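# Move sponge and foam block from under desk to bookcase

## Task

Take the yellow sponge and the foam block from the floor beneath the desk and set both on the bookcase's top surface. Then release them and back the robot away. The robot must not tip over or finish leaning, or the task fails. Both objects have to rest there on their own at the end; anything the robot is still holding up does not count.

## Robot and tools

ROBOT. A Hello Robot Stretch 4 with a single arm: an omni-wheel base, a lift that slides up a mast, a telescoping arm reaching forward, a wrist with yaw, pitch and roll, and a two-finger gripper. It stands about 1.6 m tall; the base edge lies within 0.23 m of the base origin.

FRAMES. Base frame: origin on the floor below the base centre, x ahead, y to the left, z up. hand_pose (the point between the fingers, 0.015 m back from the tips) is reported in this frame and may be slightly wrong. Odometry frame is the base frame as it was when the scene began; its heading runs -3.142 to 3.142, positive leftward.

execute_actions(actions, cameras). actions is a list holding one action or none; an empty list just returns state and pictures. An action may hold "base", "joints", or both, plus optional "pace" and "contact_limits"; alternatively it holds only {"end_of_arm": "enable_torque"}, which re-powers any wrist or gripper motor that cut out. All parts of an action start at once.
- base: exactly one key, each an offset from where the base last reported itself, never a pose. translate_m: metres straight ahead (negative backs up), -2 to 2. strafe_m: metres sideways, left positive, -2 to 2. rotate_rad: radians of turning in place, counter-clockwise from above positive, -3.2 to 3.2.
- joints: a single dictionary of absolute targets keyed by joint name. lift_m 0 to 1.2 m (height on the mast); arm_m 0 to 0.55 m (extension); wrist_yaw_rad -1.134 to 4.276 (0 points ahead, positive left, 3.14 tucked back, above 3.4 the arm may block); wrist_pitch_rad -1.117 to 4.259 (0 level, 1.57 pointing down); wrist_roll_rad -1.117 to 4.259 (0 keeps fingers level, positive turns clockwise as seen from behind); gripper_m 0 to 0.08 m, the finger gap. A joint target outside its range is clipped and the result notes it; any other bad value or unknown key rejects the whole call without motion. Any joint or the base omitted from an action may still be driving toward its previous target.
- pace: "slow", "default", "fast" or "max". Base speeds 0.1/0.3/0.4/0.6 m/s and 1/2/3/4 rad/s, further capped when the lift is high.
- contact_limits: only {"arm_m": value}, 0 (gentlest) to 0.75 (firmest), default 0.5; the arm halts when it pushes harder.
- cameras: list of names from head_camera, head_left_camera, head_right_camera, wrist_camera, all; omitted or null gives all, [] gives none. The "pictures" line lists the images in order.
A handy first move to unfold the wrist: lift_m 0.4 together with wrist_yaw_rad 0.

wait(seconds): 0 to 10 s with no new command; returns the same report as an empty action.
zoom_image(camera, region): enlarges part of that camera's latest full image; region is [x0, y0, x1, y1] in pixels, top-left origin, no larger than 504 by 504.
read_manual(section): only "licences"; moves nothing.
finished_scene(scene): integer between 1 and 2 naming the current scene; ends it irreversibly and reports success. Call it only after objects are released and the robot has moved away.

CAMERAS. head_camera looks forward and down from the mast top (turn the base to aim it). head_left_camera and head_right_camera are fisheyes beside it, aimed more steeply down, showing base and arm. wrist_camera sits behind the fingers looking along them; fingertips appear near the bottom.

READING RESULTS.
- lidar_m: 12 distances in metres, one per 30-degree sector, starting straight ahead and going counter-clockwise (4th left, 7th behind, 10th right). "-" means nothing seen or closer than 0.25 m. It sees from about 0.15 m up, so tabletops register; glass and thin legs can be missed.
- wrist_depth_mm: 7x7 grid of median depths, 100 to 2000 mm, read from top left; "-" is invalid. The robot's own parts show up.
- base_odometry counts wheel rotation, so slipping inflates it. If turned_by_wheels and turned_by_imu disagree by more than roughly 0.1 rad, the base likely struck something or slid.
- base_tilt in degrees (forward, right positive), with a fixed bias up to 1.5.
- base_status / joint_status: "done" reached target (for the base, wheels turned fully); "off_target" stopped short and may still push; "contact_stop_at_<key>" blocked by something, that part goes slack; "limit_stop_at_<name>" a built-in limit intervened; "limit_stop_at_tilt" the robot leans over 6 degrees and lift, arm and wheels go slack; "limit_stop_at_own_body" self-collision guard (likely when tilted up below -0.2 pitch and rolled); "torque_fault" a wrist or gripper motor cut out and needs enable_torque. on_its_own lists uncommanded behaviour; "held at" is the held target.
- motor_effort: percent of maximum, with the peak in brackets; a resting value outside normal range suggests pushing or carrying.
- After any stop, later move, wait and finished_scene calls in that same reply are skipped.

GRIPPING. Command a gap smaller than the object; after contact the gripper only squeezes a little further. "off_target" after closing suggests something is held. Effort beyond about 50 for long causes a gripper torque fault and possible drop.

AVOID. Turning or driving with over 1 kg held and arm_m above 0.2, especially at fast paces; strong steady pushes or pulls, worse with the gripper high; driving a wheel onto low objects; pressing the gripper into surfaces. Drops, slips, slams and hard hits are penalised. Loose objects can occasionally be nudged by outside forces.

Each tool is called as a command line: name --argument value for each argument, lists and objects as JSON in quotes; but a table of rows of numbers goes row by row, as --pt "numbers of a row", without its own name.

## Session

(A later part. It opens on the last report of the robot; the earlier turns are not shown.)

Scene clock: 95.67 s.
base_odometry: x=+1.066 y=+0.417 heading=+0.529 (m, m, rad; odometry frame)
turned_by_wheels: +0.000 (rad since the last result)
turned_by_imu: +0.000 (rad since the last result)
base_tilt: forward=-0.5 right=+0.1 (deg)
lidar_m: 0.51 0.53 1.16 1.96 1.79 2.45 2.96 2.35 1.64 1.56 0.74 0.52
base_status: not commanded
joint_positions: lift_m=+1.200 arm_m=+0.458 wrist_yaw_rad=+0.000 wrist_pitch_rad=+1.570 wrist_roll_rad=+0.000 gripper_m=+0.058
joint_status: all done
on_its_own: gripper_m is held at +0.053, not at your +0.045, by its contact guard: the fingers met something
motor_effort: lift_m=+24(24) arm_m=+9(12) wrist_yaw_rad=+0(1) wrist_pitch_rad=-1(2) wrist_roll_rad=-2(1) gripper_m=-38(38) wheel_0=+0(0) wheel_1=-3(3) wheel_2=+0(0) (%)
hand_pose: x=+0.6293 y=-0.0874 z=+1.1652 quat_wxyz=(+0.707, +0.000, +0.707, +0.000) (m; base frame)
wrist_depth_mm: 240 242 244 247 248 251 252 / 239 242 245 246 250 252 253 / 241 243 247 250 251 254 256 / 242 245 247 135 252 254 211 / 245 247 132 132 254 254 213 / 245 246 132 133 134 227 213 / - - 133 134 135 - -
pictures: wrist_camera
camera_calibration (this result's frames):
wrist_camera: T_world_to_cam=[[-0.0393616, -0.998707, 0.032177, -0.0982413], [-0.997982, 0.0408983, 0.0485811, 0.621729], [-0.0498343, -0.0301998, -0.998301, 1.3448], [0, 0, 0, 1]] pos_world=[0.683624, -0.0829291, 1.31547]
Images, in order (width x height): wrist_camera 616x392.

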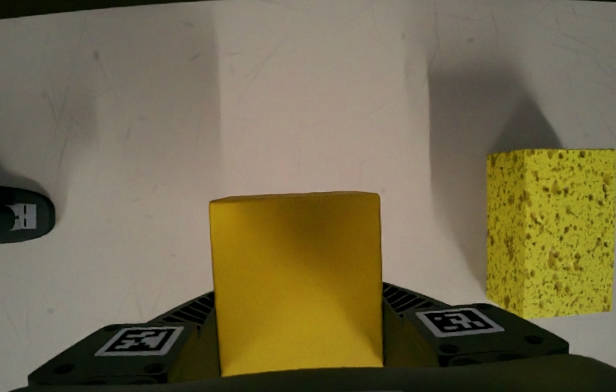

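execute_actions --actions '[{"joints":{"lift_m":1.129,"arm_m":0.48}}]' --cameras '[]'

execute_actions --actions '[{"joints":{"gripper_m":0.08}}]' --cameras '[]'

execute_actions --actions '[{"joints":{"lift_m":1.2},"pace":"fast"}]' --cameras '[]'

execute_actions --actions '[{"base":{"translate_m":-0.2},"joints":{"arm_m":0.1},"pace":"max"}]' --cameras '[]'

finished_scene --scene 1

Scene clock: 100.67 s.
base_odometry: x=+1.066 y=+0.417 heading=+0.529 (m, m, rad; odometry frame)
turned_by_wheels: +0.000 (rad since the last result)
turned_by_imu: -0.001 (rad since the last result)
base_tilt: forward=-0.5 right=+0.2 (deg)
lidar_m: 0.50 0.54 1.17 1.95 1.80 2.43 2.47 2.36 1.64 1.56 0.75 0.54
base_status: not commanded
joint_positions: lift_m=+1.129 arm_m=+0.478 wrist_yaw_rad=+0.000 wrist_pitch_rad=+1.570 wrist_roll_rad=+0.000 gripper_m=+0.058
joint_status: all done
on_its_own: gripper_m is held at +0.053, not at your +0.045, by its contact guard: the fingers met something
motor_effort: lift_m=+17(25) arm_m=+10(11) wrist_yaw_rad=+0(1) wrist_pitch_rad=-2(2) wrist_roll_rad=-1(1) gripper_m=-39(38) wheel_0=+0(0) wheel_1=-3(3) wheel_2=+0(0) (%)
hand_pose: x=+0.6493 y=-0.0874 z=+1.0949 quat_wxyz=(+0.707, +0.000, +0.707, +0.000) (m; base frame)
wrist_depth_mm: 172 173 175 177 178 180 - / 173 174 176 178 180 181 183 / 174 175 177 179 180 182 184 / 175 176 178 135 181 183 184 / 175 177 132 132 182 184 185 / 176 178 132 133 134 185 - / - - 133 134 134 - -
pictures: none
No camera images: the call's "cameras" was empty. Leave "cameras" out to get every camera's image.

Scene clock: 101.60 s.
base_odometry: x=+1.066 y=+0.417 heading=+0.529 (m, m, rad; odometry frame)
turned_by_wheels: +0.000 (rad since the last result)
turned_by_imu: +0.000 (rad since the last result)
base_tilt: forward=-0.5 right=+0.1 (deg)
lidar_m: 0.51 0.52 1.17 1.99 1.80 2.43 2.47 2.36 1.65 1.56 0.72 0.54
base_status: not commanded
joint_positions: lift_m=+1.129 arm_m=+0.478 wrist_yaw_rad=+0.000 wrist_pitch_rad=+1.570 wrist_roll_rad=+0.000 gripper_m=+0.080
joint_status: all done
motor_effort: lift_m=+17(17) arm_m=+10(10) wrist_yaw_rad=+2(0) wrist_pitch_rad=-2(2) wrist_roll_rad=-1(1) gripper_m=+1(36) wheel_0=+0(0) wheel_1=-3(3) wheel_2=+0(0) (%)
hand_pose: x=+0.6493 y=-0.0874 z=+1.0949 quat_wxyz=(+0.707, +0.000, +0.707, +0.000) (m; base frame)
wrist_depth_mm: 172 173 175 177 179 181 - / 173 174 176 178 179 181 182 / 174 175 177 179 180 182 183 / 175 177 178 147 181 183 185 / 176 177 135 136 182 184 185 / 177 178 136 136 138 135 - / - - 136 137 138 - -
pictures: none
No camera images: the call's "cameras" was empty. Leave "cameras" out to get every camera's image.

Scene clock: 102.63 s.
base_odometry: x=+1.066 y=+0.417 heading=+0.529 (m, m, rad; odometry frame)
turned_by_wheels: +0.000 (rad since the last result)
turned_by_imu: +0.000 (rad since the last result)
base_tilt: forward=-0.6 right=+0.1 (deg)
lidar_m: 0.50 0.53 1.15 1.95 1.80 2.41 2.97 2.32 1.63 1.55 0.76 0.53
base_status: not commanded
joint_positions: lift_m=+1.200 arm_m=+0.478 wrist_yaw_rad=+0.000 wrist_pitch_rad=+1.570 wrist_roll_rad=+0.000 gripper_m=+0.080
joint_status: all done
motor_effort: lift_m=+26(26) arm_m=+9(10) wrist_yaw_rad=+1(0) wrist_pitch_rad=-2(2) wrist_roll_rad=-1(1) gripper_m=+2(0) wheel_0=+0(0) wheel_1=-3(3) wheel_2=+0(1) (%)
hand_pose: x=+0.6493 y=-0.0874 z=+1.1651 quat_wxyz=(+0.707, +0.000, +0.707, +0.000) (m; base frame)
wrist_depth_mm: 289 262 244 246 249 252 254 / 240 242 245 247 251 253 254 / 243 244 246 249 250 254 255 / 243 244 247 206 253 254 211 / 244 246 248 206 253 256 213 / 245 247 249 207 156 135 - / - - 252 209 255 - -
pictures: none
No camera images: the call's "cameras" was empty. Leave "cameras" out to get every camera's image.

Scene clock: 104.70 s.
base_odometry: x=+0.893 y=+0.316 heading=+0.529 (m, m, rad; odometry frame)
turned_by_wheels: +0.000 (rad since the last result)
turned_by_imu: -0.001 (rad since the last result)
base_tilt: forward=-0.6 right=+0.1 (deg)
lidar_m: 0.72 0.74 1.42 1.73 1.79 2.84 2.73 2.28 1.64 1.55 1.49 0.75
base_status: done
joint_positions: lift_m=+1.200 arm_m=+0.102 wrist_yaw_rad=+0.000 wrist_pitch_rad=+1.570 wrist_roll_rad=+0.000 gripper_m=+0.080
joint_status: all done
motor_effort: lift_m=+26(26) arm_m=-10(14) wrist_yaw_rad=-3(0) wrist_pitch_rad=-2(3) wrist_roll_rad=-1(1) gripper_m=-1(1) wheel_0=-3(6) wheel_1=-1(5) wheel_2=+0(10) (%)
hand_pose: x=+0.2726 y=-0.0874 z=+1.1651 quat_wxyz=(+0.707, +0.000, +0.707, +0.000) (m; base frame)
wrist_depth_mm: 1255 1255 1182 1182 1205 1336 1336 / 1229 1281 1229 1281 1281 1336 1336 / 1255 1255 1281 1281 1281 1336 1366 / 1255 1255 1281 1281 1336 1336 1336 / 1281 1281 1118 1118 1336 1336 1308 / 1255 1255 1098 1098 156 135 1366 / - - 1118 1308 1336 - -
pictures: none
No camera images: the call's "cameras" was empty. Leave "cameras" out to get every camera's image.

The scene is finished: the task was done.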